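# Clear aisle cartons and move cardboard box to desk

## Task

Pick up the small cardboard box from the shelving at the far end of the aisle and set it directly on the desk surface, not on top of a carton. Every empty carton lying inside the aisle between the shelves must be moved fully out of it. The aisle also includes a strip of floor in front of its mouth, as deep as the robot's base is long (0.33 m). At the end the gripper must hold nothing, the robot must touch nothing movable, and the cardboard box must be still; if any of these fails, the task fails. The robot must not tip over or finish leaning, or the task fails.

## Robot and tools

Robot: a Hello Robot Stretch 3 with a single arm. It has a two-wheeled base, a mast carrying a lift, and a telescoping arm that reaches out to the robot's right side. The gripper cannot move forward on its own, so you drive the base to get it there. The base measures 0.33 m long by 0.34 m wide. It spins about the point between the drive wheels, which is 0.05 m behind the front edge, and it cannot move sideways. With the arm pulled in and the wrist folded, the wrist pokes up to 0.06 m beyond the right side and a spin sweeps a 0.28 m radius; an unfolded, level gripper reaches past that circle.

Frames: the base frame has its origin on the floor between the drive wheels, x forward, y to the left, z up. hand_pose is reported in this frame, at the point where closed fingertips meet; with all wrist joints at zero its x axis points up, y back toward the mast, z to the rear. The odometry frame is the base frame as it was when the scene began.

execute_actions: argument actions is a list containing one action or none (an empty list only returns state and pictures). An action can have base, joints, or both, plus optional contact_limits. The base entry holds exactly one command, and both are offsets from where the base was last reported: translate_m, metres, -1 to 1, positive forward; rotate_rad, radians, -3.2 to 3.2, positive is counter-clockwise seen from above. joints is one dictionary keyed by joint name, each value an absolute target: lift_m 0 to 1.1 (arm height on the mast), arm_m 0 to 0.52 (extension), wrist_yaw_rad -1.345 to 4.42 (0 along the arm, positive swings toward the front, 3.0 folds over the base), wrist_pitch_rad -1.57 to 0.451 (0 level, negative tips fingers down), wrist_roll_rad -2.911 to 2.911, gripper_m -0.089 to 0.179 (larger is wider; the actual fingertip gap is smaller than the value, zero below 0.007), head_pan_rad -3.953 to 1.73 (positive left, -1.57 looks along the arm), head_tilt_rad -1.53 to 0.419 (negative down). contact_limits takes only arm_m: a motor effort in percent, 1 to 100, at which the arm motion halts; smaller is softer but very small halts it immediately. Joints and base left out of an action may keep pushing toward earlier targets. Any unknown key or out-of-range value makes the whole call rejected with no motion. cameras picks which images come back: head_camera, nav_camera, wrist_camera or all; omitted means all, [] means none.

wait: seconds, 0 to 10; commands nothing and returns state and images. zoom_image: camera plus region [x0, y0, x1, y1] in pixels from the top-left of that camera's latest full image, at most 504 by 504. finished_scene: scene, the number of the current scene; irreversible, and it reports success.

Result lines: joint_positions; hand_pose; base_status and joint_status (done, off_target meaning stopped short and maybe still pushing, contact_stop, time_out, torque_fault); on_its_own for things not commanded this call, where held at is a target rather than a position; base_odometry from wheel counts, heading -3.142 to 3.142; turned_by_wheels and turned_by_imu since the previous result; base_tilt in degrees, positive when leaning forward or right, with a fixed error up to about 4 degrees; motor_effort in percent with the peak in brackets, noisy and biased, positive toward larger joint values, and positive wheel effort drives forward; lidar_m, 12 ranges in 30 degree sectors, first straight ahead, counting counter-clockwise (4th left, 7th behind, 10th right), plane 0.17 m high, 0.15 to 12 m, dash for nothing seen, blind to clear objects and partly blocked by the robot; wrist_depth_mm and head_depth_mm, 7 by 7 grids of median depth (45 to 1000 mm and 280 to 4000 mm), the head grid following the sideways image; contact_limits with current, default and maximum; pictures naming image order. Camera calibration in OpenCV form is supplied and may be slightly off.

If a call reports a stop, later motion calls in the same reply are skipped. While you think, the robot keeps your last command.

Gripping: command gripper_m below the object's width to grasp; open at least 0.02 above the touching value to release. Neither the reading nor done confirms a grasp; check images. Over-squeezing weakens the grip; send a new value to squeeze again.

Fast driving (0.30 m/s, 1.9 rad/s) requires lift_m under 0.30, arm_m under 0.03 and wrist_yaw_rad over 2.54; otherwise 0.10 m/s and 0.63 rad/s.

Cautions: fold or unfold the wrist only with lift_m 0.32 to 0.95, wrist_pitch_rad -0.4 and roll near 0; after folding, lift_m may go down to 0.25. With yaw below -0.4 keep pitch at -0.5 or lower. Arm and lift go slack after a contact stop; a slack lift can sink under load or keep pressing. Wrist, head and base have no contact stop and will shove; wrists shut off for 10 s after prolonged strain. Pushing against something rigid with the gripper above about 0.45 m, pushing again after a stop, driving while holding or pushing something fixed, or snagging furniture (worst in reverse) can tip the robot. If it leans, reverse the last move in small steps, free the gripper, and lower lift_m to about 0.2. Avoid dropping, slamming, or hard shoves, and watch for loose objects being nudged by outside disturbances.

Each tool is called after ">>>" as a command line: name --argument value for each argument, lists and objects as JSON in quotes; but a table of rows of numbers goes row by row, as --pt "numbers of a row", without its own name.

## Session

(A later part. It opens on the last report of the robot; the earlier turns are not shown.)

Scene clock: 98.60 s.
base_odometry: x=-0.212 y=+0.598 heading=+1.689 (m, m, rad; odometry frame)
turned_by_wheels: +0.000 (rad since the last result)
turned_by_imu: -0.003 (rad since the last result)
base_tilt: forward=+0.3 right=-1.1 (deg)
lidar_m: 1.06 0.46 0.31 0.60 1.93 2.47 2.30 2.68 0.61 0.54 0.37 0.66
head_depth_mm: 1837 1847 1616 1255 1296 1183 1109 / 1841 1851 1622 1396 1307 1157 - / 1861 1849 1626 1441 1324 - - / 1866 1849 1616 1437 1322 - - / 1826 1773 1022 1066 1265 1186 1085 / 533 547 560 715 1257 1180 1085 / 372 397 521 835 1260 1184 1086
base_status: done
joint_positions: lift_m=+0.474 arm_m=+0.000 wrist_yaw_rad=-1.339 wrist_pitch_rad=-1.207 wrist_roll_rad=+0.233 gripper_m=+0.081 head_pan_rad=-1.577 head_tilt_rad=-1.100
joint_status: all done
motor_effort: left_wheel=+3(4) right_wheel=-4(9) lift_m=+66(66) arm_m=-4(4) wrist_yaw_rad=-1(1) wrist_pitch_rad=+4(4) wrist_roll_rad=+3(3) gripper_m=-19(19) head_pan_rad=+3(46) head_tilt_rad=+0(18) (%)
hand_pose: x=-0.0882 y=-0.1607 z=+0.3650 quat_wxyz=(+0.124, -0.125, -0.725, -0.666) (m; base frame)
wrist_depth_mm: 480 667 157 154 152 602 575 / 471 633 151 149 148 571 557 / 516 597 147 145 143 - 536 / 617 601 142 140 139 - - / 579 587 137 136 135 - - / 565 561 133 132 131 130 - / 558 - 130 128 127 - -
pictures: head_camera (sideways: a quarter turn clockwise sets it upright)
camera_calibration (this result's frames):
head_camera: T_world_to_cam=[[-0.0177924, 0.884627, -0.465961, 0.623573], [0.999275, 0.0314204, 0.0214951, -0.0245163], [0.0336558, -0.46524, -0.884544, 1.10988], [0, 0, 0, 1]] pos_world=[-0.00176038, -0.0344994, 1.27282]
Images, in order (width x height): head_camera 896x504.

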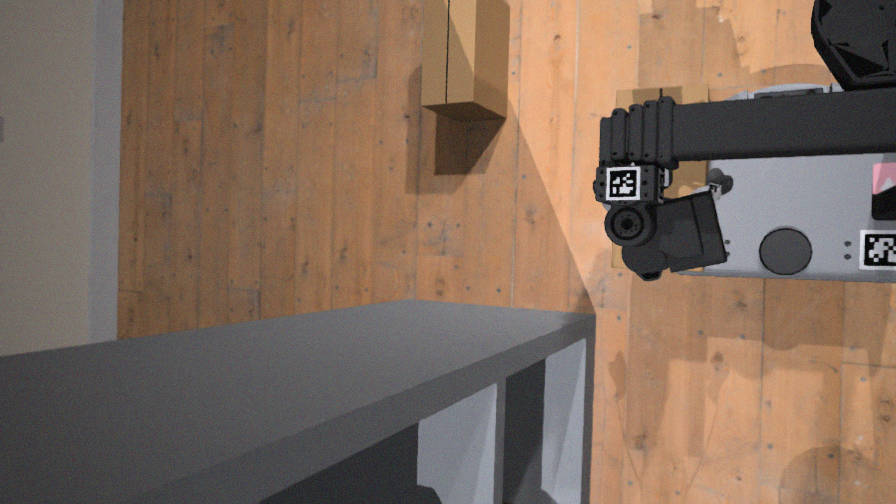

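>>> execute_actions --actions '[{"base":{"translate_m":0.035},"joints":{"arm_m":0.16}}]' --cameras '[]'

>>> execute_actions --actions '[{"joints":{"arm_m":0.44,"lift_m":0.28,"wrist_roll_rad":0.12}}]' --cameras '["head_camera","wrist_camera"]'

>>> execute_actions --actions '[{"joints":{"lift_m":0.259}}]' --cameras '[]'

>>> execute_actions --actions '[{"joints":{"gripper_m":0.179}}]' --cameras '[]'

>>> execute_actions --actions '[{"joints":{"lift_m":0.36}}]' --cameras '["head_camera","wrist_camera"]'

Scene clock: 101.53 s.
base_odometry: x=-0.216 y=+0.633 heading=+1.689 (m, m, rad; odometry frame)
turned_by_wheels: +0.000 (rad since the last result)
turned_by_imu: +0.000 (rad since the last result)
base_tilt: forward=+0.2 right=-1.0 (deg)
lidar_m: 1.03 0.43 0.30 0.45 1.92 2.50 2.34 0.77 0.63 0.42 0.36 0.63
head_depth_mm: 1845 1847 1615 1257 1296 1184 1110 / 1850 1855 1614 1441 1262 1198 - / 1861 1848 1613 1486 938 - - / 1866 1847 1616 1463 1247 1215 - / 716 743 776 815 1252 1181 1084 / 405 417 497 822 1266 1183 1082 / 309 381 922 835 1260 1183 1085
base_status: done
joint_positions: lift_m=+0.474 arm_m=+0.160 wrist_yaw_rad=-1.339 wrist_pitch_rad=-1.207 wrist_roll_rad=+0.235 gripper_m=+0.081 head_pan_rad=-1.577 head_tilt_rad=-1.100
joint_status: all done
motor_effort: left_wheel=+2(7) right_wheel=-4(6) lift_m=+66(65) arm_m=+3(2) wrist_yaw_rad=+0(2) wrist_pitch_rad=+4(4) wrist_roll_rad=+2(3) gripper_m=-19(19) head_pan_rad=+4(3) head_tilt_rad=+0(0) (%)
hand_pose: x=-0.0882 y=-0.3202 z=+0.3650 quat_wxyz=(+0.123, -0.125, -0.725, -0.666) (m; base frame)
wrist_depth_mm: 673 443 157 155 153 586 575 / 658 459 151 150 147 569 559 / 632 600 147 144 144 571 - / 611 592 142 140 139 - - / 592 568 138 136 135 - - / 584 565 134 132 131 130 - / 552 - 130 128 127 - -
pictures: none
No camera images: the call's "cameras" was empty. Leave "cameras" out to get every camera's image.

Scene clock: 104.83 s.
base_odometry: x=-0.216 y=+0.633 heading=+1.689 (m, m, rad; odometry frame)
turned_by_wheels: +0.000 (rad since the last result)
turned_by_imu: +0.000 (rad since the last result)
base_tilt: forward=+0.2 right=-1.0 (deg)
lidar_m: 1.02 0.43 0.30 0.45 1.93 2.51 2.34 0.77 0.57 0.42 0.36 0.63
head_depth_mm: 1846 1840 1620 1248 1292 1180 1110 / 1839 1843 1615 1395 1300 1196 - / 1848 1843 1649 1243 1302 - - / 1875 1847 1624 1379 1301 1214 - / 716 743 778 816 1245 1184 1084 / 405 416 497 823 1259 1189 1085 / 309 382 920 835 1262 1186 1085
base_status: not commanded
joint_positions: lift_m=+0.281 arm_m=+0.440 wrist_yaw_rad=-1.339 wrist_pitch_rad=-1.207 wrist_roll_rad=+0.126 gripper_m=+0.081 head_pan_rad=-1.577 head_tilt_rad=-1.100
joint_status: all done
motor_effort: left_wheel=+3(3) right_wheel=-4(4) lift_m=+26(60) arm_m=+3(4) wrist_yaw_rad=-1(1) wrist_pitch_rad=+4(4) wrist_roll_rad=-3(3) gripper_m=-19(19) head_pan_rad=+4(4) head_tilt_rad=+0(1) (%)
hand_pose: x=-0.0882 y=-0.6003 z=+0.1712 quat_wxyz=(+0.162, -0.089, -0.717, -0.672) (m; base frame)
wrist_depth_mm: 419 410 156 155 154 380 375 / 403 399 152 149 148 367 363 / 388 379 147 145 143 358 347 / 376 367 142 140 139 345 341 / 358 352 138 136 135 330 331 / 351 340 134 133 131 130 322 / 337 - 130 128 128 307 311
pictures: head_camera (sideways: a quarter turn clockwise sets it upright), wrist_camera
camera_calibration (this result's frames):
head_camera: T_world_to_cam=[[-0.017848, 0.884542, -0.46612, 0.62378], [0.999273, 0.0314866, 0.0214883, -0.0245075], [0.0336839, -0.465397, -0.884461, 1.10977], [0, 0, 0, 1]] pos_world=[-0.00175826, -0.0345051, 1.27283]
wrist_camera: T_world_to_cam=[[-0.0975077, 0.992937, -0.0675952, 0.599799], [0.97852, 0.0832533, -0.188593, 0.207371], [-0.181634, -0.0845326, -0.979726, 0.270821], [0, 0, 0, 1]] pos_world=[-0.0952416, -0.589934, 0.344982]
Images, in order (width x height): head_camera 896x504, wrist_camera 644x364.

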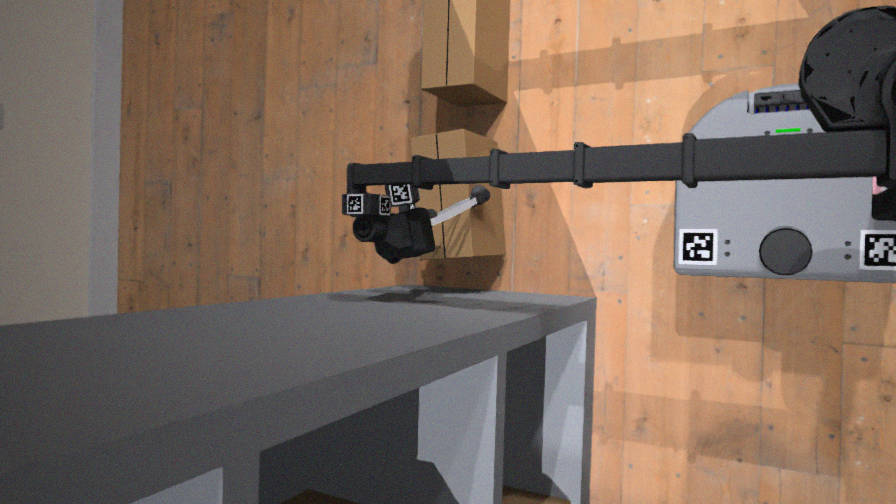

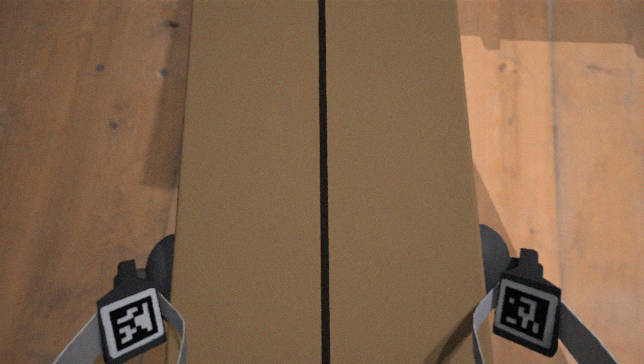

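Scene clock: 105.77 s.
base_odometry: x=-0.216 y=+0.633 heading=+1.689 (m, m, rad; odometry frame)
turned_by_wheels: +0.000 (rad since the last result)
turned_by_imu: +0.000 (rad since the last result)
base_tilt: forward=+0.3 right=-1.0 (deg)
lidar_m: 1.03 0.43 0.29 0.45 1.93 2.50 2.34 0.77 0.57 0.42 0.36 0.63
head_depth_mm: 1837 1843 1620 1258 1296 1184 1113 / 1848 1849 1612 1423 1295 1198 - / 1849 1845 1635 1246 1305 - - / 1858 1852 1626 1370 1298 1215 - / 717 742 776 814 1247 1185 1090 / 405 416 497 822 1256 1186 1083 / 309 381 920 835 1262 1186 1084
base_status: not commanded
joint_positions: lift_m=+0.260 arm_m=+0.440 wrist_yaw_rad=-1.339 wrist_pitch_rad=-1.207 wrist_roll_rad=+0.126 gripper_m=+0.081 head_pan_rad=-1.577 head_tilt_rad=-1.100
joint_status: all done
motor_effort: left_wheel=+3(3) right_wheel=-4(4) lift_m=+25(26) arm_m=+3(3) wrist_yaw_rad=-1(1) wrist_pitch_rad=+4(4) wrist_roll_rad=-2(3) gripper_m=-18(18) head_pan_rad=+3(3) head_tilt_rad=+0(1) (%)
hand_pose: x=-0.0882 y=-0.6003 z=+0.1502 quat_wxyz=(+0.162, -0.089, -0.717, -0.672) (m; base frame)
wrist_depth_mm: 386 382 157 155 153 357 350 / 379 371 151 149 149 348 341 / 363 356 147 145 143 335 328 / 346 349 142 140 139 319 319 / 339 335 139 137 135 312 308 / 326 323 134 132 131 131 297 / 318 - 130 128 127 289 290
pictures: none
No camera images: the call's "cameras" was empty. Leave "cameras" out to get every camera's image.

Scene clock: 107.23 s.
base_odometry: x=-0.216 y=+0.633 heading=+1.689 (m, m, rad; odometry frame)
turned_by_wheels: +0.000 (rad since the last result)
turned_by_imu: +0.000 (rad since the last result)
base_tilt: forward=+0.2 right=-1.0 (deg)
lidar_m: 1.03 0.43 0.30 0.45 1.93 2.50 2.34 0.77 0.57 0.42 0.36 0.63
head_depth_mm: 1848 1845 1620 1259 1304 1178 1111 / 1858 1845 1610 1411 1300 1202 - / 1872 1857 1655 1253 1307 - - / 1866 1853 1615 1377 1300 1217 - / 717 742 775 817 1243 1180 1084 / 405 416 498 821 1260 1181 1082 / 309 381 920 837 1262 1185 1088
base_status: not commanded
joint_positions: lift_m=+0.260 arm_m=+0.440 wrist_yaw_rad=-1.339 wrist_pitch_rad=-1.207 wrist_roll_rad=+0.126 gripper_m=+0.179 head_pan_rad=-1.577 head_tilt_rad=-1.100
joint_status: all done
motor_effort: left_wheel=+3(3) right_wheel=-4(4) lift_m=+26(26) arm_m=+3(3) wrist_yaw_rad=-1(1) wrist_pitch_rad=+4(4) wrist_roll_rad=-3(2) gripper_m=+1(93) head_pan_rad=+4(4) head_tilt_rad=+0(0) (%)
hand_pose: x=-0.0883 y=-0.6003 z=+0.1502 quat_wxyz=(+0.163, -0.089, -0.717, -0.672) (m; base frame)
wrist_depth_mm: 387 382 164 162 159 358 350 / 374 370 159 156 153 346 342 / 361 359 152 150 148 332 330 / 349 344 148 146 143 319 318 / 339 335 143 141 138 312 308 / 331 319 138 137 134 300 297 / - 312 135 132 130 293 -
pictures: none
No camera images: the call's "cameras" was empty. Leave "cameras" out to get every camera's image.

Scene clock: 109.00 s.
base_odometry: x=-0.216 y=+0.633 heading=+1.689 (m, m, rad; odometry frame)
turned_by_wheels: +0.000 (rad since the last result)
turned_by_imu: +0.000 (rad since the last result)
base_tilt: forward=+0.4 right=-1.0 (deg)
lidar_m: 1.02 0.43 0.30 0.45 1.92 2.50 2.34 0.77 0.57 0.42 0.35 0.63
head_depth_mm: 1839 1851 1617 1253 1302 1181 1111 / 1842 1845 1615 1412 1300 1194 - / 1849 1847 1662 1254 1296 - - / 1859 1848 1656 1376 1298 1218 - / 716 743 775 814 1245 1182 1087 / 406 415 497 823 1254 1185 1087 / 309 381 921 835 1258 1184 1085
base_status: not commanded
joint_positions: lift_m=+0.359 arm_m=+0.440 wrist_yaw_rad=-1.339 wrist_pitch_rad=-1.207 wrist_roll_rad=+0.126 gripper_m=+0.179 head_pan_rad=-1.577 head_tilt_rad=-1.100
joint_status: all done
motor_effort: left_wheel=+3(3) right_wheel=-4(4) lift_m=+64(66) arm_m=+3(3) wrist_yaw_rad=+0(1) wrist_pitch_rad=+4(4) wrist_roll_rad=-3(3) gripper_m=+1(1) head_pan_rad=+3(4) head_tilt_rad=+0(0) (%)
hand_pose: x=-0.0883 y=-0.6003 z=+0.2501 quat_wxyz=(+0.163, -0.089, -0.717, -0.672) (m; base frame)
wrist_depth_mm: 522 513 494 347 468 477 464 / 501 486 480 425 462 462 444 / 477 471 458 256 260 434 434 / 464 451 443 249 251 423 420 / 445 436 427 241 240 405 409 / 433 420 416 233 234 392 395 / - 411 408 227 223 391 -
pictures: head_camera (sideways: a quarter turn clockwise sets it upright), wrist_camera
camera_calibration (this result's frames):
head_camera: T_world_to_cam=[[-0.017848, 0.884542, -0.46612, 0.62378], [0.999273, 0.0314866, 0.0214883, -0.0245075], [0.0336839, -0.465397, -0.884461, 1.10977], [0, 0, 0, 1]] pos_world=[-0.00175826, -0.0345051, 1.27283]
wrist_camera: T_world_to_cam=[[-0.0975599, 0.992929, -0.0676352, 0.605143], [0.978447, 0.0832651, -0.188968, 0.22243], [-0.182, -0.0846131, -0.979651, 0.347961], [0, 0, 0, 1]] pos_world=[-0.0952692, -0.589943, 0.423841]
Images, in order (width x height): head_camera 896x504, wrist_camera 644x364.

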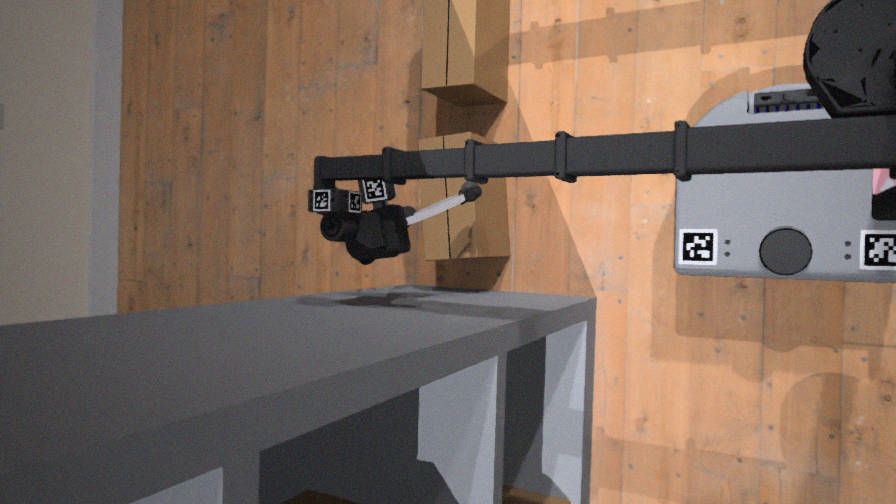

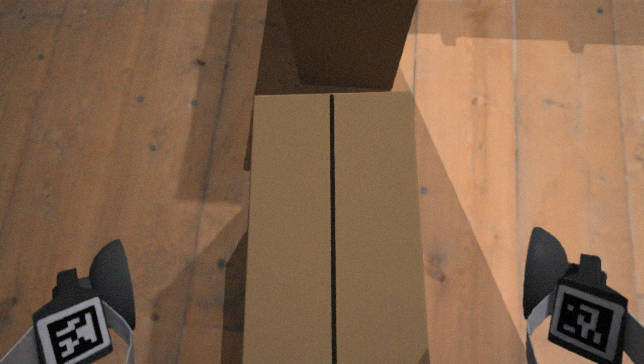

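>>> execute_actions --actions '[{"base":{"translate_m":-0.12},"joints":{"arm_m":0.22,"wrist_roll_rad":0,"gripper_m":0.05,"wrist_yaw_rad":0}}]' --cameras '[]'

>>> execute_actions --actions '[{"base":{"translate_m":-0.12},"joints":{"arm_m":0.0,"wrist_pitch_rad":-0.4,"wrist_yaw_rad":2.85,"lift_m":0.29,"head_pan_rad":-3.14,"head_tilt_rad":-0.6}}]' --cameras '[]'

>>> execute_actions --actions '[{"base":{"rotate_rad":-1.575}}]' --cameras '[]'

>>> execute_actions --actions '[{"base":{"translate_m":0.05}}]' --cameras '[]'

>>> execute_actions --actions '[{"base":{"rotate_rad":-1.575}}]' --cameras '["head_camera","nav_camera"]'

Scene clock: 112.47 s.
base_odometry: x=-0.202 y=+0.514 heading=+1.689 (m, m, rad; odometry frame)
turned_by_wheels: +0.000 (rad since the last result)
turned_by_imu: +0.000 (rad since the last result)
base_tilt: forward=+0.4 right=-1.1 (deg)
lidar_m: 1.14 0.38 0.36 1.85 1.92 2.38 2.22 2.68 0.58 0.54 0.41 0.73
head_depth_mm: 1838 1843 1618 1371 1297 1179 1109 / 1846 1850 1617 1254 1300 1198 - / 1852 1842 1616 1489 1283 - - / 1868 1857 1618 1263 1305 1215 - / 1868 1861 1621 1381 1290 1183 1087 / 1825 865 885 908 1241 1186 1086 / 588 598 609 720 1258 1183 1085
base_status: done
joint_positions: lift_m=+0.359 arm_m=+0.220 wrist_yaw_rad=-0.001 wrist_pitch_rad=-1.206 wrist_roll_rad=+0.006 gripper_m=+0.050 head_pan_rad=-1.577 head_tilt_rad=-1.100
joint_status: all done
motor_effort: left_wheel=+3(4) right_wheel=-4(11) lift_m=+64(64) arm_m=-4(5) wrist_yaw_rad=+1(2) wrist_pitch_rad=+4(4) wrist_roll_rad=-2(3) gripper_m=+0(93) head_pan_rad=+3(3) head_tilt_rad=+0(0) (%)
hand_pose: x=-0.0217 y=-0.4340 z=+0.2501 quat_wxyz=(+0.581, +0.400, -0.584, -0.403) (m; base frame)
wrist_depth_mm: 329 279 279 277 479 327 274 / 326 271 270 268 270 331 262 / 326 262 263 289 446 356 316 / 319 412 419 436 431 438 434 / 323 426 421 425 420 424 424 / 319 410 412 415 - 406 408 / 316 402 402 398 395 394 395
pictures: none
No camera images: the call's "cameras" was empty. Leave "cameras" out to get every camera's image.

Scene clock: 115.33 s.
base_odometry: x=-0.188 y=+0.394 heading=+1.689 (m, m, rad; odometry frame)
turned_by_wheels: +0.000 (rad since the last result)
turned_by_imu: +0.000 (rad since the last result)
base_tilt: forward=+0.3 right=-1.1 (deg)
lidar_m: 1.26 0.45 0.51 1.85 1.93 2.28 2.10 2.65 0.56 0.55 0.49 0.49
head_depth_mm: 2123 2294 2660 2328 1779 1438 1198 / 2129 2297 2652 2341 1774 1437 1199 / 2148 2324 2710 2318 1777 1431 1201 / 2159 2325 2694 2328 1768 1429 1199 / 2158 2354 2658 2313 1763 1431 1193 / 2164 2410 2730 2287 1758 1421 1198 / 2180 2448 2757 2299 1750 1415 1190
base_status: done
joint_positions: lift_m=+0.291 arm_m=+0.000 wrist_yaw_rad=+2.848 wrist_pitch_rad=-0.418 wrist_roll_rad=+0.006 gripper_m=+0.050 head_pan_rad=-3.133 head_tilt_rad=-0.606
joint_status: all done
motor_effort: left_wheel=+3(4) right_wheel=-4(10) lift_m=+24(57) arm_m=-4(5) wrist_yaw_rad=+2(3) wrist_pitch_rad=+10(11) wrist_roll_rad=-2(2) gripper_m=+0(0) head_pan_rad=-4(49) head_tilt_rad=+2(35) (%)
hand_pose: x=+0.0437 y=+0.0696 z=+0.3033 quat_wxyz=(+0.247, +0.707, +0.043, +0.661) (m; base frame)
wrist_depth_mm: - - - - 628 427 506 / - - - - 665 439 532 / - - - - 691 494 566 / - 869 857 827 725 538 610 / 700 700 683 681 651 579 614 / 580 - 575 556 - 535 544 / 502 - - 476 454 469 462
pictures: none
No camera images: the call's "cameras" was empty. Leave "cameras" out to get every camera's image.

Scene clock: 117.53 s.
base_odometry: x=-0.188 y=+0.394 heading=+0.114 (m, m, rad; odometry frame)
turned_by_wheels: -1.575 (rad since the last result)
turned_by_imu: -1.566 (rad since the last result)
base_tilt: forward=+0.3 right=-1.0 (deg)
lidar_m: 0.55 0.49 0.49 1.26 0.45 0.51 1.85 1.93 2.28 2.10 2.65 0.56
head_depth_mm: 1537 1698 1910 2138 1782 1017 986 / 1542 1710 1938 2141 1777 1433 1204 / 1539 1723 1932 2139 1773 1424 1192 / 1550 1730 1960 2144 1773 1431 1197 / 1558 1740 1955 2162 1767 1423 1196 / 1567 1748 1984 2172 1764 1425 1196 / 1572 1758 1974 2183 1751 1420 1188
base_status: done
joint_positions: lift_m=+0.291 arm_m=+0.000 wrist_yaw_rad=+2.848 wrist_pitch_rad=-0.418 wrist_roll_rad=+0.006 gripper_m=+0.050 head_pan_rad=-3.133 head_tilt_rad=-0.605
joint_status: not commanded
motor_effort: left_wheel=+3(10) right_wheel=-5(12) lift_m=+24(24) arm_m=-4(4) wrist_yaw_rad=+2(2) wrist_pitch_rad=+10(10) wrist_roll_rad=-2(2) gripper_m=+0(0) head_pan_rad=-3(4) head_tilt_rad=+3(3) (%)
hand_pose: x=+0.0436 y=+0.0697 z=+0.3033 quat_wxyz=(+0.247, +0.707, +0.044, +0.661) (m; base frame)
wrist_depth_mm: - - - - 880 458 505 / - - - - 949 499 546 / - - - - 871 540 605 / - 868 855 827 726 630 548 / 553 695 683 668 659 650 559 / 496 - 583 563 - 549 527 / 488 - - 489 460 464 461
pictures: none
No camera images: the call's "cameras" was empty. Leave "cameras" out to get every camera's image.

Scene clock: 119.20 s.
base_odometry: x=-0.138 y=+0.400 heading=+0.114 (m, m, rad; odometry frame)
turned_by_wheels: +0.000 (rad since the last result)
turned_by_imu: +0.000 (rad since the last result)
base_tilt: forward=+0.3 right=-0.9 (deg)
lidar_m: 0.50 0.49 0.45 1.26 0.48 0.51 1.90 1.98 2.30 2.10 2.61 0.51
head_depth_mm: 1570 1752 1956 2153 1613 1012 987 / 1579 1769 1979 2160 1777 1431 1202 / 1589 1768 1989 2194 1779 1434 1195 / 1594 1786 2006 2209 1773 1423 1196 / 1601 1784 2018 2207 1769 1422 1191 / 1611 1806 2028 2210 1756 1422 1188 / 1617 1797 2041 2216 1763 1414 1189
base_status: done
joint_positions: lift_m=+0.291 arm_m=+0.000 wrist_yaw_rad=+2.849 wrist_pitch_rad=-0.417 wrist_roll_rad=+0.006 gripper_m=+0.050 head_pan_rad=-3.133 head_tilt_rad=-0.605
joint_status: not commanded
motor_effort: left_wheel=+3(10) right_wheel=-5(9) lift_m=+24(24) arm_m=-4(4) wrist_yaw_rad=+1(2) wrist_pitch_rad=+10(10) wrist_roll_rad=-2(2) gripper_m=+0(0) head_pan_rad=-4(4) head_tilt_rad=+3(3) (%)
hand_pose: x=+0.0436 y=+0.0697 z=+0.3034 quat_wxyz=(+0.246, +0.707, +0.044, +0.661) (m; base frame)
wrist_depth_mm: - - - 994 831 452 508 / - - - - 877 491 543 / - - - - 773 550 601 / - 850 857 829 590 614 499 / 578 694 686 664 627 638 506 / 556 - 585 549 - 546 517 / 496 - - 479 460 470 461
pictures: none
No camera images: the call's "cameras" was empty. Leave "cameras" out to get every camera's image.

Scene clock: 121.37 s.
base_odometry: x=-0.138 y=+0.400 heading=-1.460 (m, m, rad; odometry frame)
turned_by_wheels: -1.575 (rad since the last result)
turned_by_imu: -1.566 (rad since the last result)
base_tilt: forward=+0.2 right=-1.1 (deg)
lidar_m: 2.10 2.59 0.51 0.50 0.49 0.45 1.26 0.48 0.51 1.90 1.98 2.31
head_depth_mm: 1026 1091 1071 965 903 891 1083 / 1854 2054 2237 1404 1408 1319 1172 / 1862 2069 2346 2343 1771 1432 1200 / 1872 2084 2352 2334 1766 1428 1199 / 1865 2043 2227 2124 1763 1426 1194 / 1754 1178 1321 1403 1503 1345 1172 / 1022 1112 1270 1340 1026 1005 1077
base_status: done
joint_positions: lift_m=+0.291 arm_m=+0.000 wrist_yaw_rad=+2.849 wrist_pitch_rad=-0.417 wrist_roll_rad=+0.006 gripper_m=+0.050 head_pan_rad=-3.133 head_tilt_rad=-0.605
joint_status: not commanded
motor_effort: left_wheel=+3(10) right_wheel=-5(12) lift_m=+24(24) arm_m=-4(4) wrist_yaw_rad=+1(2) wrist_pitch_rad=+10(10) wrist_roll_rad=-2(2) gripper_m=-1(0) head_pan_rad=-4(3) head_tilt_rad=+2(3) (%)
hand_pose: x=+0.0436 y=+0.0697 z=+0.3034 quat_wxyz=(+0.246, +0.707, +0.044, +0.661) (m; base frame)
wrist_depth_mm: - - - - - - - / - - - - - - - / - - - 640 988 - - / - 576 778 690 774 786 790 / 594 628 665 668 691 655 632 / 561 - 591 559 - 551 544 / 506 - - 480 461 467 469
pictures: head_camera (sideways: a quarter turn clockwise sets it upright), nav_camera (sideways: a quarter turn counterclockwise sets it upright)
camera_calibration (this result's frames):
head_camera: T_world_to_cam=[[0.556469, 0.02768, -0.830407, 1.09496], [0.051314, -0.998682, 0.00109723, 0.00781458], [-0.829282, -0.043222, -0.557156, 0.689391], [0, 0, 0, 1]] pos_world=[-0.0380155, 0.00729257, 1.29336]
nav_camera: T_world_to_cam=[[-0.572927, 0.0431216, 0.818471, -1.01841], [0.0571146, 0.998288, -0.0126152, 0.0622961], [-0.817614, 0.0395191, -0.574409, 0.707882], [0, 0, 0, 1]] pos_world=[-0.00825828, -0.0462489, 1.24094]
Images, in order (width x height): head_camera 896x504, nav_camera 672x504.

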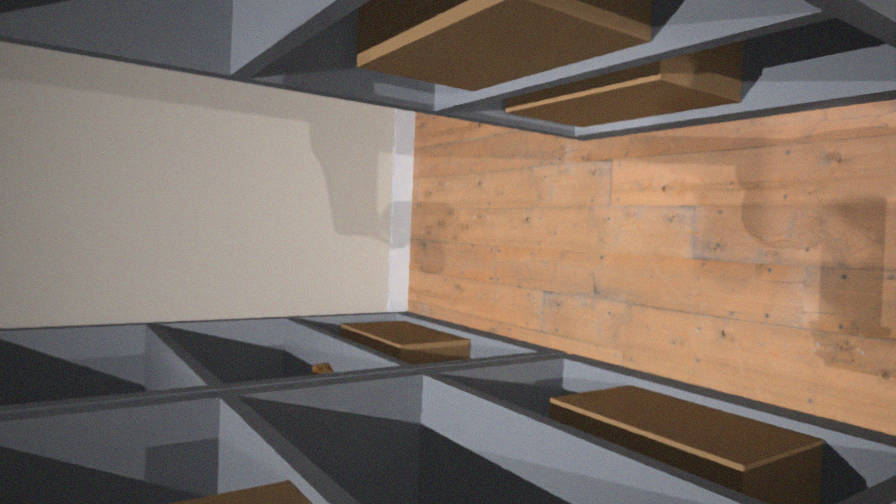

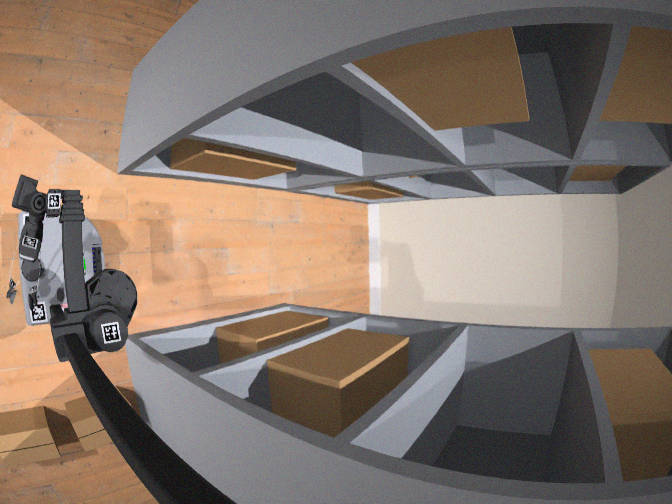

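>>> execute_actions --actions '[]'

Scene clock: 122.17 s.
base_odometry: x=-0.138 y=+0.400 heading=-1.460 (m, m, rad; odometry frame)
turned_by_wheels: +0.000 (rad since the last result)
turned_by_imu: +0.000 (rad since the last result)
base_tilt: forward=+0.3 right=-1.1 (deg)
lidar_m: 2.09 2.59 0.51 0.50 0.49 0.45 1.26 0.48 0.51 1.90 1.99 2.30
head_depth_mm: 1024 1092 1072 968 902 890 1087 / 1843 2059 2237 1398 1409 1325 1170 / 1861 2060 2326 2332 1776 1432 1199 / 1858 2084 2354 2321 1773 1427 1195 / 1848 2048 2230 2131 1756 1428 1196 / 1758 1177 1325 1406 1501 1338 1173 / 1028 1115 1266 1338 1029 1007 1081
base_status: done
joint_positions: lift_m=+0.291 arm_m=+0.000 wrist_yaw_rad=+2.849 wrist_pitch_rad=-0.417 wrist_roll_rad=+0.006 gripper_m=+0.050 head_pan_rad=-3.133 head_tilt_rad=-0.605
joint_status: not commanded
motor_effort: left_wheel=+3(10) right_wheel=-5(12) lift_m=+24(24) arm_m=-4(4) wrist_yaw_rad=+1(2) wrist_pitch_rad=+10(10) wrist_roll_rad=-2(2) gripper_m=+0(0) head_pan_rad=-4(3) head_tilt_rad=+3(3) (%)
hand_pose: x=+0.0436 y=+0.0697 z=+0.3034 quat_wxyz=(+0.246, +0.707, +0.044, +0.661) (m; base frame)
wrist_depth_mm: - - - - - - - / - - - - - - - / - - - 659 996 - - / - 570 765 697 784 806 770 / 595 627 648 667 679 658 649 / 571 - 593 558 - 546 533 / 494 - - 481 459 472 456
pictures: head_camera (sideways: a quarter turn clockwise sets it upright), nav_camera (sideways: a quarter turn counterclockwise sets it upright), wrist_camera
camera_calibration (this result's frames):
head_camera: T_world_to_cam=[[0.556469, 0.02768, -0.830407, 1.09496], [0.051314, -0.998682, 0.00109723, 0.00781457], [-0.829282, -0.043222, -0.557156, 0.689391], [0, 0, 0, 1]] pos_world=[-0.0380155, 0.00729257, 1.29336]
nav_camera: T_world_to_cam=[[-0.572927, 0.0431216, 0.818471, -1.01841], [0.0571146, 0.998288, -0.0126152, 0.0622961], [-0.817614, 0.0395191, -0.574409, 0.707882], [0, 0, 0, 1]] pos_world=[-0.00825827, -0.0462489, 1.24094]
wrist_camera: T_world_to_cam=[[0.957901, -0.285274, -0.0323129, -0.0112322], [-0.183971, -0.523511, -0.83192, 0.335703], [0.220409, 0.802842, -0.553954, 0.272342], [0, 0, 0, 1]] pos_world=[0.0124923, -0.0461075, 0.42978]
Images, in order (width x height): head_camera 896x504, nav_camera 672x504, wrist_camera 644x364.

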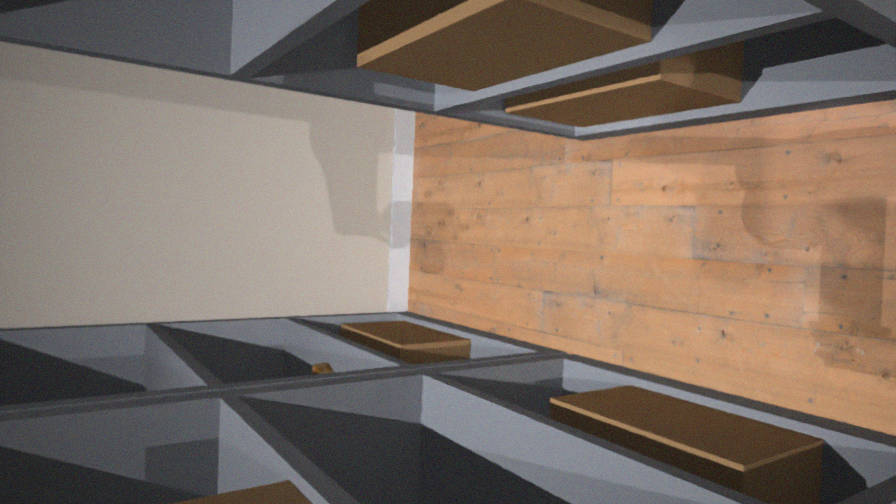

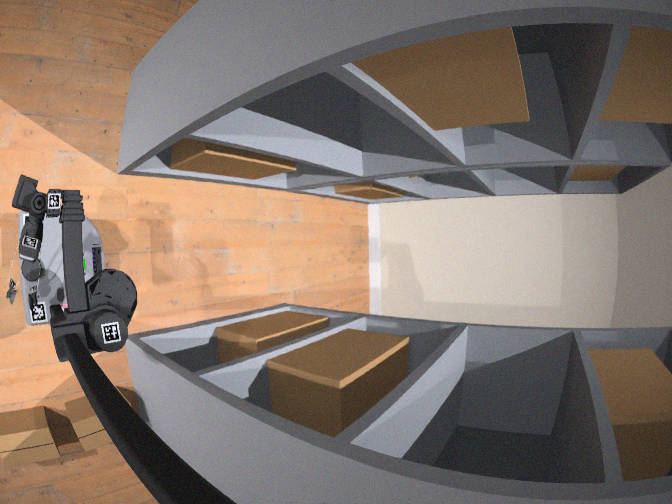

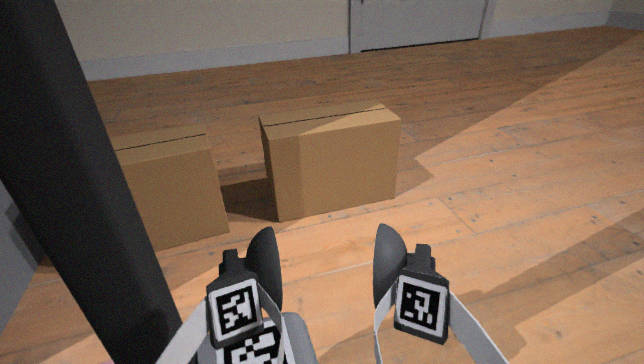

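>>> execute_actions --actions '[{"base":{"translate_m":-0.9}}]' --cameras '["head_camera"]'

>>> execute_actions --actions '[{"base":{"translate_m":-0.8},"joints":{"head_pan_rad":-1.57,"head_tilt_rad":-1.0}}]' --cameras '["head_camera","nav_camera"]'

Scene clock: 127.47 s.
base_odometry: x=-0.237 y=+1.295 heading=-1.460 (m, m, rad; odometry frame)
turned_by_wheels: +0.000 (rad since the last result)
turned_by_imu: -0.003 (rad since the last result)
base_tilt: forward=+0.2 right=-1.0 (deg)
lidar_m: 3.43 0.59 0.33 0.32 0.33 0.44 1.24 0.45 0.34 0.33 0.35 0.48
head_depth_mm: 1076 1192 1339 1536 1703 1440 1200 / 1078 1197 1347 1546 1720 1433 1202 / 1083 1204 1365 1552 1723 1431 1198 / 1088 1211 1364 1559 1709 1424 1196 / 1099 1216 1380 1576 1719 1425 1197 / 1080 1177 1331 1406 1339 1315 1170 / 1058 1147 939 1341 1028 1192 1068
base_status: done
joint_positions: lift_m=+0.291 arm_m=+0.000 wrist_yaw_rad=+2.849 wrist_pitch_rad=-0.417 wrist_roll_rad=+0.006 gripper_m=+0.050 head_pan_rad=-3.133 head_tilt_rad=-0.605
joint_status: not commanded
motor_effort: left_wheel=+3(7) right_wheel=-4(15) lift_m=+24(24) arm_m=-4(4) wrist_yaw_rad=+2(2) wrist_pitch_rad=+10(10) wrist_roll_rad=-2(2) gripper_m=+0(0) head_pan_rad=-4(4) head_tilt_rad=+2(3) (%)
hand_pose: x=+0.0436 y=+0.0698 z=+0.3035 quat_wxyz=(+0.246, +0.707, +0.044, +0.661) (m; base frame)
wrist_depth_mm: 647 674 591 773 816 616 478 / - 342 361 380 925 664 520 / - 354 381 414 877 671 574 / - 387 418 448 657 623 755 / 374 419 443 506 567 601 639 / 419 - 466 514 - 546 530 / 429 - - 475 463 467 462
pictures: head_camera (sideways: a quarter turn clockwise sets it upright)
camera_calibration (this result's frames):
head_camera: T_world_to_cam=[[0.556429, 0.0276798, -0.830434, 1.095], [0.0513143, -0.998682, 0.00109513, 0.0078173], [-0.829309, -0.0432225, -0.557116, 0.689339], [0, 0, 0, 1]] pos_world=[-0.0380159, 0.00729255, 1.29336]
Images, in order (width x height): head_camera 896x504.

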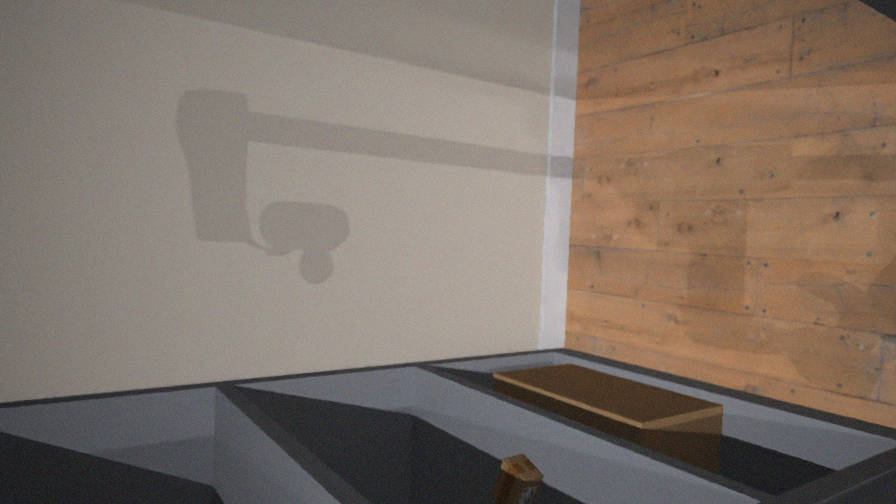

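Scene clock: 131.90 s.
base_odometry: x=-0.325 y=+2.090 heading=-1.460 (m, m, rad; odometry frame)
turned_by_wheels: +0.000 (rad since the last result)
turned_by_imu: -0.002 (rad since the last result)
base_tilt: forward=+0.2 right=-1.1 (deg)
lidar_m: 1.35 0.53 0.63 0.78 0.72 0.53 0.52 0.45 0.33 0.32 0.52 0.48
head_depth_mm: 595 477 399 897 802 1149 1083 / 596 477 400 894 798 1153 1115 / 594 477 402 898 801 1133 - / 595 477 404 897 815 1153 - / 595 477 407 898 813 1184 1083 / 594 476 408 898 815 1184 1085 / 594 477 408 885 814 1169 1082
base_status: done
joint_positions: lift_m=+0.291 arm_m=+0.000 wrist_yaw_rad=+2.849 wrist_pitch_rad=-0.417 wrist_roll_rad=+0.006 gripper_m=+0.050 head_pan_rad=-1.577 head_tilt_rad=-0.988
joint_status: all done
motor_effort: left_wheel=+3(7) right_wheel=-5(14) lift_m=+24(24) arm_m=-4(4) wrist_yaw_rad=+2(2) wrist_pitch_rad=+10(10) wrist_roll_rad=-2(2) gripper_m=+0(1) head_pan_rad=+3(46) head_tilt_rad=-7(34) (%)
hand_pose: x=+0.0435 y=+0.0698 z=+0.3035 quat_wxyz=(+0.246, +0.707, +0.044, +0.661) (m; base frame)
wrist_depth_mm: 763 745 796 - 776 536 466 / - 770 840 - 809 557 522 / - 811 905 979 878 575 583 / - 857 856 845 779 599 644 / 679 701 686 665 678 625 636 / 582 - 578 553 - 547 535 / 500 - - 477 462 472 465
pictures: head_camera (sideways: a quarter turn clockwise sets it upright), nav_camera (sideways: a quarter turn counterclockwise sets it upright)
camera_calibration (this result's frames):
head_camera: T_world_to_cam=[[-0.0183606, 0.826721, -0.562312, 0.74909], [0.999279, 0.0338594, 0.0171522, -0.0188653], [0.0332196, -0.561592, -0.826747, 1.03476], [0, 0, 0, 1]] pos_world=[-0.00176891, -0.037538, 1.27703]
nav_camera: T_world_to_cam=[[-0.0526309, -0.836583, 0.545307, -0.66561], [-0.997395, 0.0710059, 0.012669, 0.0358113], [-0.0493187, -0.54322, -0.838141, 1.04619], [0, 0, 0, 1]] pos_world=[0.0522831, 0.00893017, 1.23936]
Images, in order (width x height): head_camera 896x504, nav_camera 672x504.

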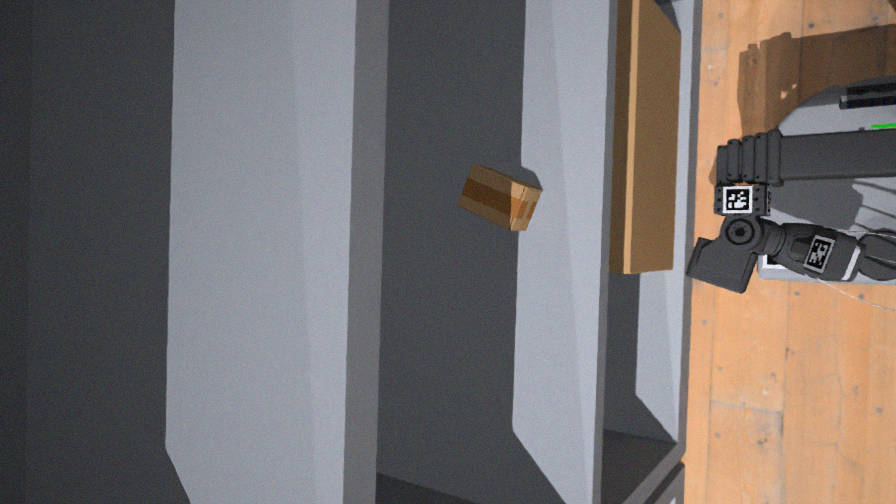

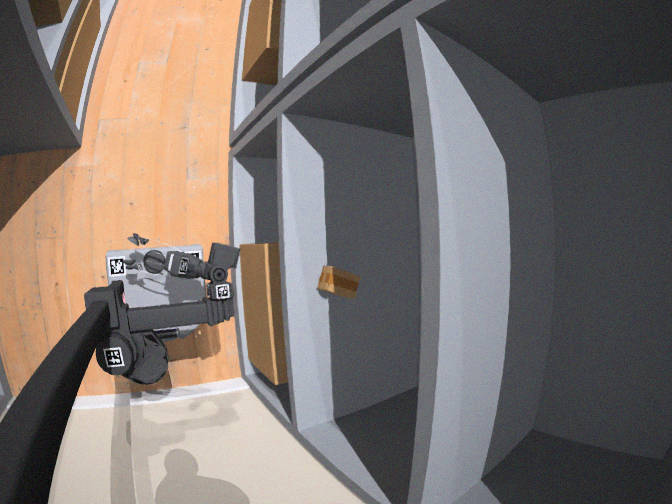

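>>> execute_actions --actions '[{"base":{"translate_m":0.04},"joints":{"lift_m":0.60,"gripper_m":0.15}}]' --cameras '[]'

>>> execute_actions --actions '[{"joints":{"wrist_yaw_rad":-0.3}}]' --cameras '["head_camera","wrist_camera"]'

Scene clock: 136.33 s.
base_odometry: x=-0.321 y=+2.050 heading=-1.460 (m, m, rad; odometry frame)
turned_by_wheels: +0.000 (rad since the last result)
turned_by_imu: +0.000 (rad since the last result)
base_tilt: forward=+0.2 right=-0.9 (deg)
lidar_m: 1.31 0.50 0.57 0.78 0.78 0.57 0.55 0.45 0.33 0.32 0.46 0.45
head_depth_mm: 595 477 399 897 799 1150 1083 / 594 477 400 897 799 - - / 594 477 403 896 800 1172 - / 593 477 406 894 800 - - / 593 476 408 896 815 1184 1086 / 594 477 408 897 814 1186 1083 / 594 477 408 862 814 1170 1081
base_status: done
joint_positions: lift_m=+0.599 arm_m=+0.000 wrist_yaw_rad=+2.849 wrist_pitch_rad=-0.417 wrist_roll_rad=+0.006 gripper_m=+0.150 head_pan_rad=-1.576 head_tilt_rad=-0.988
joint_status: all done
motor_effort: left_wheel=+3(10) right_wheel=-5(8) lift_m=+64(64) arm_m=-4(4) wrist_yaw_rad=+1(1) wrist_pitch_rad=+10(10) wrist_roll_rad=-2(2) gripper_m=+0(91) head_pan_rad=+4(4) head_tilt_rad=-7(7) (%)
hand_pose: x=+0.0435 y=+0.0698 z=+0.6123 quat_wxyz=(+0.246, +0.707, +0.043, +0.661) (m; base frame)
wrist_depth_mm: - 704 760 874 705 476 520 / - 745 790 919 743 506 566 / - - - - 791 525 559 / - 911 980 - 826 605 716 / 864 - - - 900 647 767 / 925 - 996 972 920 687 855 / 861 - 840 807 810 773 841
pictures: none
No camera images: the call's "cameras" was empty. Leave "cameras" out to get every camera's image.

Scene clock: 138.93 s.
base_odometry: x=-0.321 y=+2.050 heading=-1.460 (m, m, rad; odometry frame)
turned_by_wheels: +0.000 (rad since the last result)
turned_by_imu: +0.000 (rad since the last result)
base_tilt: forward=+0.2 right=-1.0 (deg)
lidar_m: 1.31 0.50 0.57 0.78 0.78 0.57 0.56 0.45 0.33 0.32 0.47 0.45
head_depth_mm: 595 477 399 893 799 1152 1083 / 595 476 400 895 800 - - / 594 478 403 897 799 - - / 594 477 405 896 814 1170 - / 594 477 408 896 817 1182 1085 / 594 476 408 898 814 1188 1087 / 595 477 408 862 812 1163 1083
base_status: not commanded
joint_positions: lift_m=+0.599 arm_m=+0.000 wrist_yaw_rad=-0.298 wrist_pitch_rad=-0.417 wrist_roll_rad=+0.005 gripper_m=+0.150 head_pan_rad=-1.576 head_tilt_rad=-0.988
joint_status: all done
motor_effort: left_wheel=+3(3) right_wheel=-5(4) lift_m=+64(64) arm_m=-4(4) wrist_yaw_rad=-2(3) wrist_pitch_rad=+10(10) wrist_roll_rad=-2(2) gripper_m=+0(0) head_pan_rad=+4(3) head_tilt_rad=-8(6) (%)
hand_pose: x=-0.0874 y=-0.3598 z=+0.6123 quat_wxyz=(+0.661, +0.042, -0.707, -0.248) (m; base frame)
wrist_depth_mm: 404 435 456 496 541 562 434 / 426 455 498 535 582 580 450 / 462 478 525 519 500 495 443 / 412 405 399 389 384 379 367 / 332 327 320 238 311 316 303 / 274 - 265 216 259 260 252 / 242 225 228 226 224 218 225
pictures: head_camera (sideways: a quarter turn clockwise sets it upright), wrist_camera
camera_calibration (this result's frames):
head_camera: T_world_to_cam=[[-0.0184527, 0.826719, -0.562312, 0.749091], [0.999276, 0.0339708, 0.0171522, -0.0188652], [0.0332822, -0.561588, -0.826747, 1.03476], [0, 0, 0, 1]] pos_world=[-0.00176472, -0.0375388, 1.27703]
wrist_camera: T_world_to_cam=[[-0.956537, 0.289864, -0.031876, 0.0409831], [0.186022, 0.522346, -0.832196, 0.752528], [-0.224574, -0.801956, -0.553564, 0.200636], [0, 0, 0, 1]] pos_world=[-0.0557269, -0.244058, 0.738623]
Images, in order (width x height): head_camera 896x504, wrist_camera 644x364.

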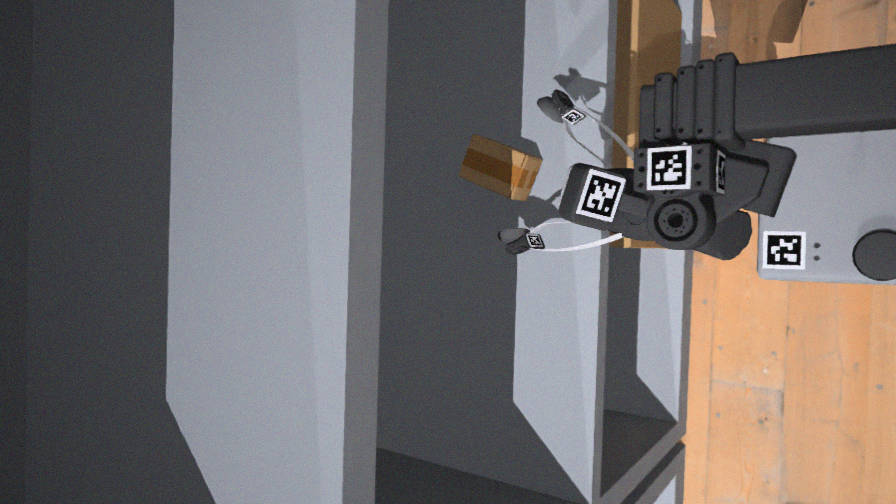

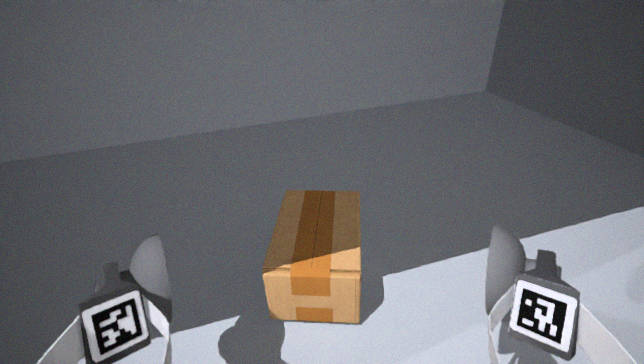

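>>> execute_actions --actions '[{"base":{"translate_m":-0.012},"joints":{"lift_m":0.548,"arm_m":0.075}}]' --cameras '["head_camera","wrist_camera"]'

Scene clock: 141.13 s.
base_odometry: x=-0.322 y=+2.062 heading=-1.460 (m, m, rad; odometry frame)
turned_by_wheels: +0.000 (rad since the last result)
turned_by_imu: +0.000 (rad since the last result)
base_tilt: forward=+0.3 right=-1.0 (deg)
lidar_m: 1.32 0.51 0.59 0.78 0.76 0.56 0.54 0.45 0.33 0.32 0.48 0.46
head_depth_mm: 594 478 399 897 799 1151 1083 / 594 477 400 897 799 - - / 594 476 402 897 - 1179 - / 594 477 405 895 814 1172 - / 595 476 407 894 813 1182 1083 / 595 477 408 897 813 1185 1086 / 594 477 408 865 814 1164 1084
base_status: done
joint_positions: lift_m=+0.549 arm_m=+0.075 wrist_yaw_rad=-0.299 wrist_pitch_rad=-0.417 wrist_roll_rad=+0.005 gripper_m=+0.150 head_pan_rad=-1.576 head_tilt_rad=-0.988
joint_status: all done
motor_effort: left_wheel=+4(4) right_wheel=-4(10) lift_m=+24(57) arm_m=+3(3) wrist_yaw_rad=-1(2) wrist_pitch_rad=+10(10) wrist_roll_rad=-2(2) gripper_m=+0(0) head_pan_rad=+4(4) head_tilt_rad=-7(8) (%)
hand_pose: x=-0.0876 y=-0.4343 z=+0.5615 quat_wxyz=(+0.661, +0.041, -0.707, -0.248) (m; base frame)
wrist_depth_mm: 347 365 392 419 458 493 419 / 367 393 424 446 479 504 435 / 385 402 397 389 376 368 358 / 309 303 295 291 286 283 277 / 245 244 240 157 215 236 224 / 206 - 194 132 182 193 192 / 181 169 166 121 121 162 168
pictures: head_camera (sideways: a quarter turn clockwise sets it upright), wrist_camera
camera_calibration (this result's frames):
head_camera: T_world_to_cam=[[-0.0184526, 0.826719, -0.562312, 0.749091], [0.999276, 0.0339706, 0.0171522, -0.0188652], [0.0332822, -0.561588, -0.826747, 1.03476], [0, 0, 0, 1]] pos_world=[-0.00176473, -0.0375388, 1.27703]
wrist_camera: T_world_to_cam=[[-0.95627, 0.290744, -0.031876, 0.0611783], [0.186502, 0.522174, -0.832197, 0.749192], [-0.225311, -0.801749, -0.553564, 0.112755], [0, 0, 0, 1]] pos_world=[-0.0558178, -0.318595, 0.687842]
Images, in order (width x height): head_camera 896x504, wrist_camera 644x364.

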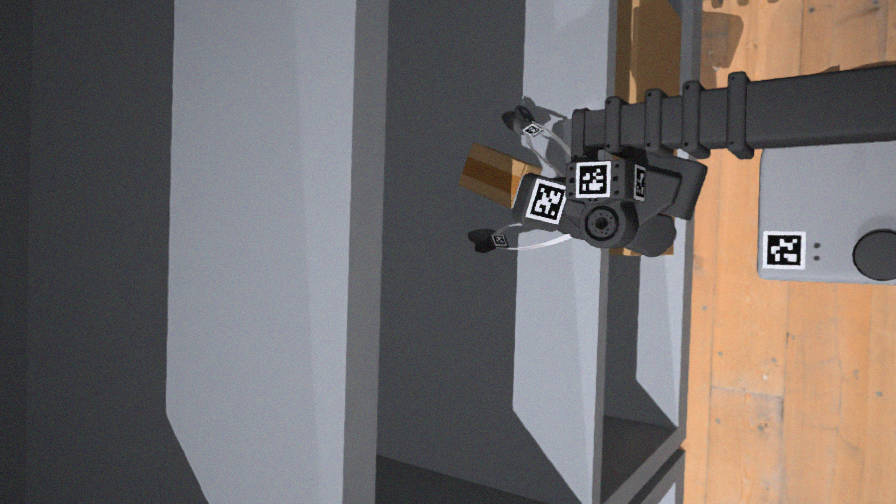

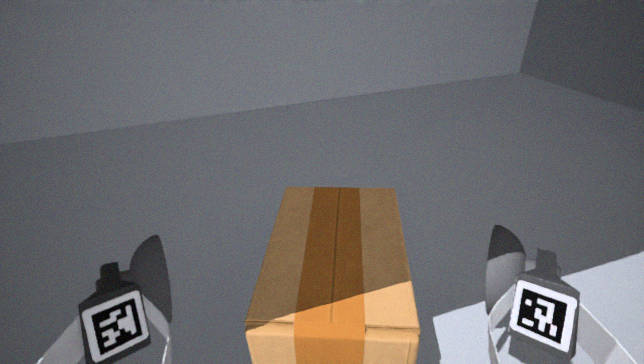

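>>> execute_actions --actions '[{"joints":{"gripper_m":0.03}}]' --cameras '[]'

>>> execute_actions --actions '[{"joints":{"lift_m":0.59,"arm_m":0.0}}]' --cameras '["wrist_camera","head_camera"]'

Scene clock: 143.17 s.
base_odometry: x=-0.322 y=+2.062 heading=-1.460 (m, m, rad; odometry frame)
turned_by_wheels: +0.000 (rad since the last result)
turned_by_imu: +0.000 (rad since the last result)
base_tilt: forward=+0.2 right=-1.0 (deg)
lidar_m: 1.32 0.51 0.59 0.78 0.76 0.56 0.54 0.45 0.33 0.32 0.48 0.46
head_depth_mm: 596 477 398 900 801 1146 1080 / 594 477 399 897 800 - - / 595 477 402 898 - 1178 - / 594 476 405 893 814 1171 - / 596 476 407 896 815 1179 1082 / 595 477 408 895 811 1188 1082 / 594 477 408 866 811 1174 1084
base_status: not commanded
joint_positions: lift_m=+0.549 arm_m=+0.075 wrist_yaw_rad=-0.299 wrist_pitch_rad=-0.416 wrist_roll_rad=+0.005 gripper_m=+0.031 head_pan_rad=-1.576 head_tilt_rad=-0.988
joint_status: all done
motor_effort: left_wheel=+3(3) right_wheel=-4(4) lift_m=+24(24) arm_m=+3(3) wrist_yaw_rad=-1(1) wrist_pitch_rad=+9(10) wrist_roll_rad=-2(2) gripper_m=-15(98) head_pan_rad=+4(4) head_tilt_rad=-7(7) (%)
hand_pose: x=-0.0877 y=-0.4344 z=+0.5617 quat_wxyz=(+0.661, +0.041, -0.707, -0.248) (m; base frame)
wrist_depth_mm: 343 366 393 422 462 486 421 / 366 393 428 459 484 508 431 / 383 397 394 385 374 363 357 / 309 304 295 270 286 284 276 / 246 243 241 157 168 228 225 / 204 203 136 132 130 192 190 / 175 174 163 132 159 166 164
pictures: none
No camera images: the call's "cameras" was empty. Leave "cameras" out to get every camera's image.

Scene clock: 144.90 s.
base_odometry: x=-0.322 y=+2.062 heading=-1.460 (m, m, rad; odometry frame)
turned_by_wheels: +0.000 (rad since the last result)
turned_by_imu: +0.000 (rad since the last result)
base_tilt: forward=+0.2 right=-1.0 (deg)
lidar_m: 1.32 0.51 0.59 0.78 0.77 0.56 0.54 0.45 0.33 0.32 0.48 0.46
head_depth_mm: 595 477 399 896 799 1150 1084 / 594 476 400 897 800 - - / 594 477 402 897 732 - - / 595 477 405 897 815 1167 - / 594 477 407 894 813 1179 1082 / 594 477 408 896 814 1188 1082 / 595 477 408 867 815 1171 1085
base_status: not commanded
joint_positions: lift_m=+0.589 arm_m=+0.000 wrist_yaw_rad=-0.299 wrist_pitch_rad=-0.422 wrist_roll_rad=+0.005 gripper_m=+0.031 head_pan_rad=-1.576 head_tilt_rad=-0.988
joint_status: all done
motor_effort: left_wheel=+3(3) right_wheel=-4(5) lift_m=+65(68) arm_m=-4(6) wrist_yaw_rad=-1(0) wrist_pitch_rad=+12(13) wrist_roll_rad=-2(2) gripper_m=-15(15) head_pan_rad=+3(3) head_tilt_rad=-7(7) (%)
hand_pose: x=-0.0875 y=-0.3591 z=+0.6012 quat_wxyz=(+0.660, +0.043, -0.707, -0.250) (m; base frame)
wrist_depth_mm: 412 438 465 486 541 555 421 / 438 461 496 540 587 556 438 / 456 477 500 482 472 458 425 / 389 380 376 354 362 353 347 / 306 307 301 159 170 289 284 / 259 255 134 131 129 244 238 / 221 221 206 132 200 208 208
pictures: head_camera (sideways: a quarter turn clockwise sets it upright), wrist_camera
camera_calibration (this result's frames):
head_camera: T_world_to_cam=[[-0.0184527, 0.826719, -0.562312, 0.749091], [0.999276, 0.0339708, 0.0171522, -0.0188652], [0.0332822, -0.561588, -0.826747, 1.03476], [0, 0, 0, 1]] pos_world=[-0.00176472, -0.0375388, 1.27703]
wrist_camera: T_world_to_cam=[[-0.956167, 0.291081, -0.0318949, 0.040864], [0.187825, 0.526102, -0.82942, 0.742745], [-0.224648, -0.799055, -0.557714, 0.198516], [0, 0, 0, 1]] pos_world=[-0.0558373, -0.244029, 0.728066]
Images, in order (width x height): head_camera 896x504, wrist_camera 644x364.

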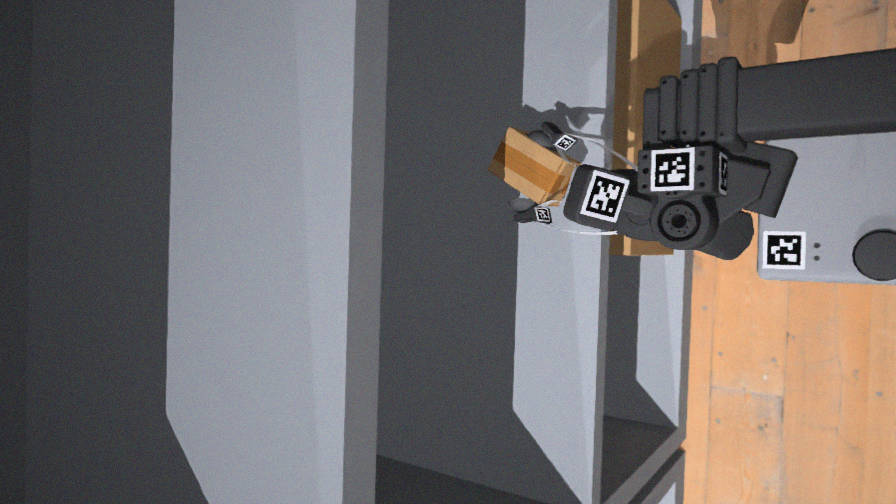

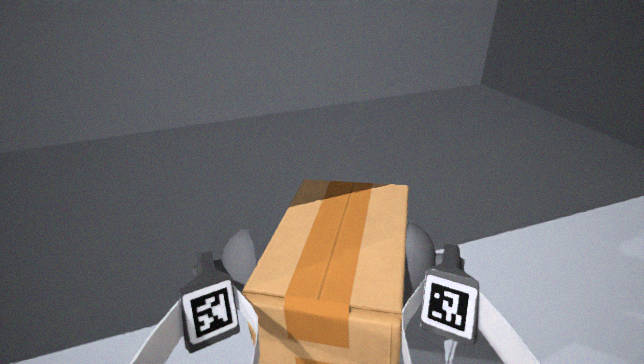

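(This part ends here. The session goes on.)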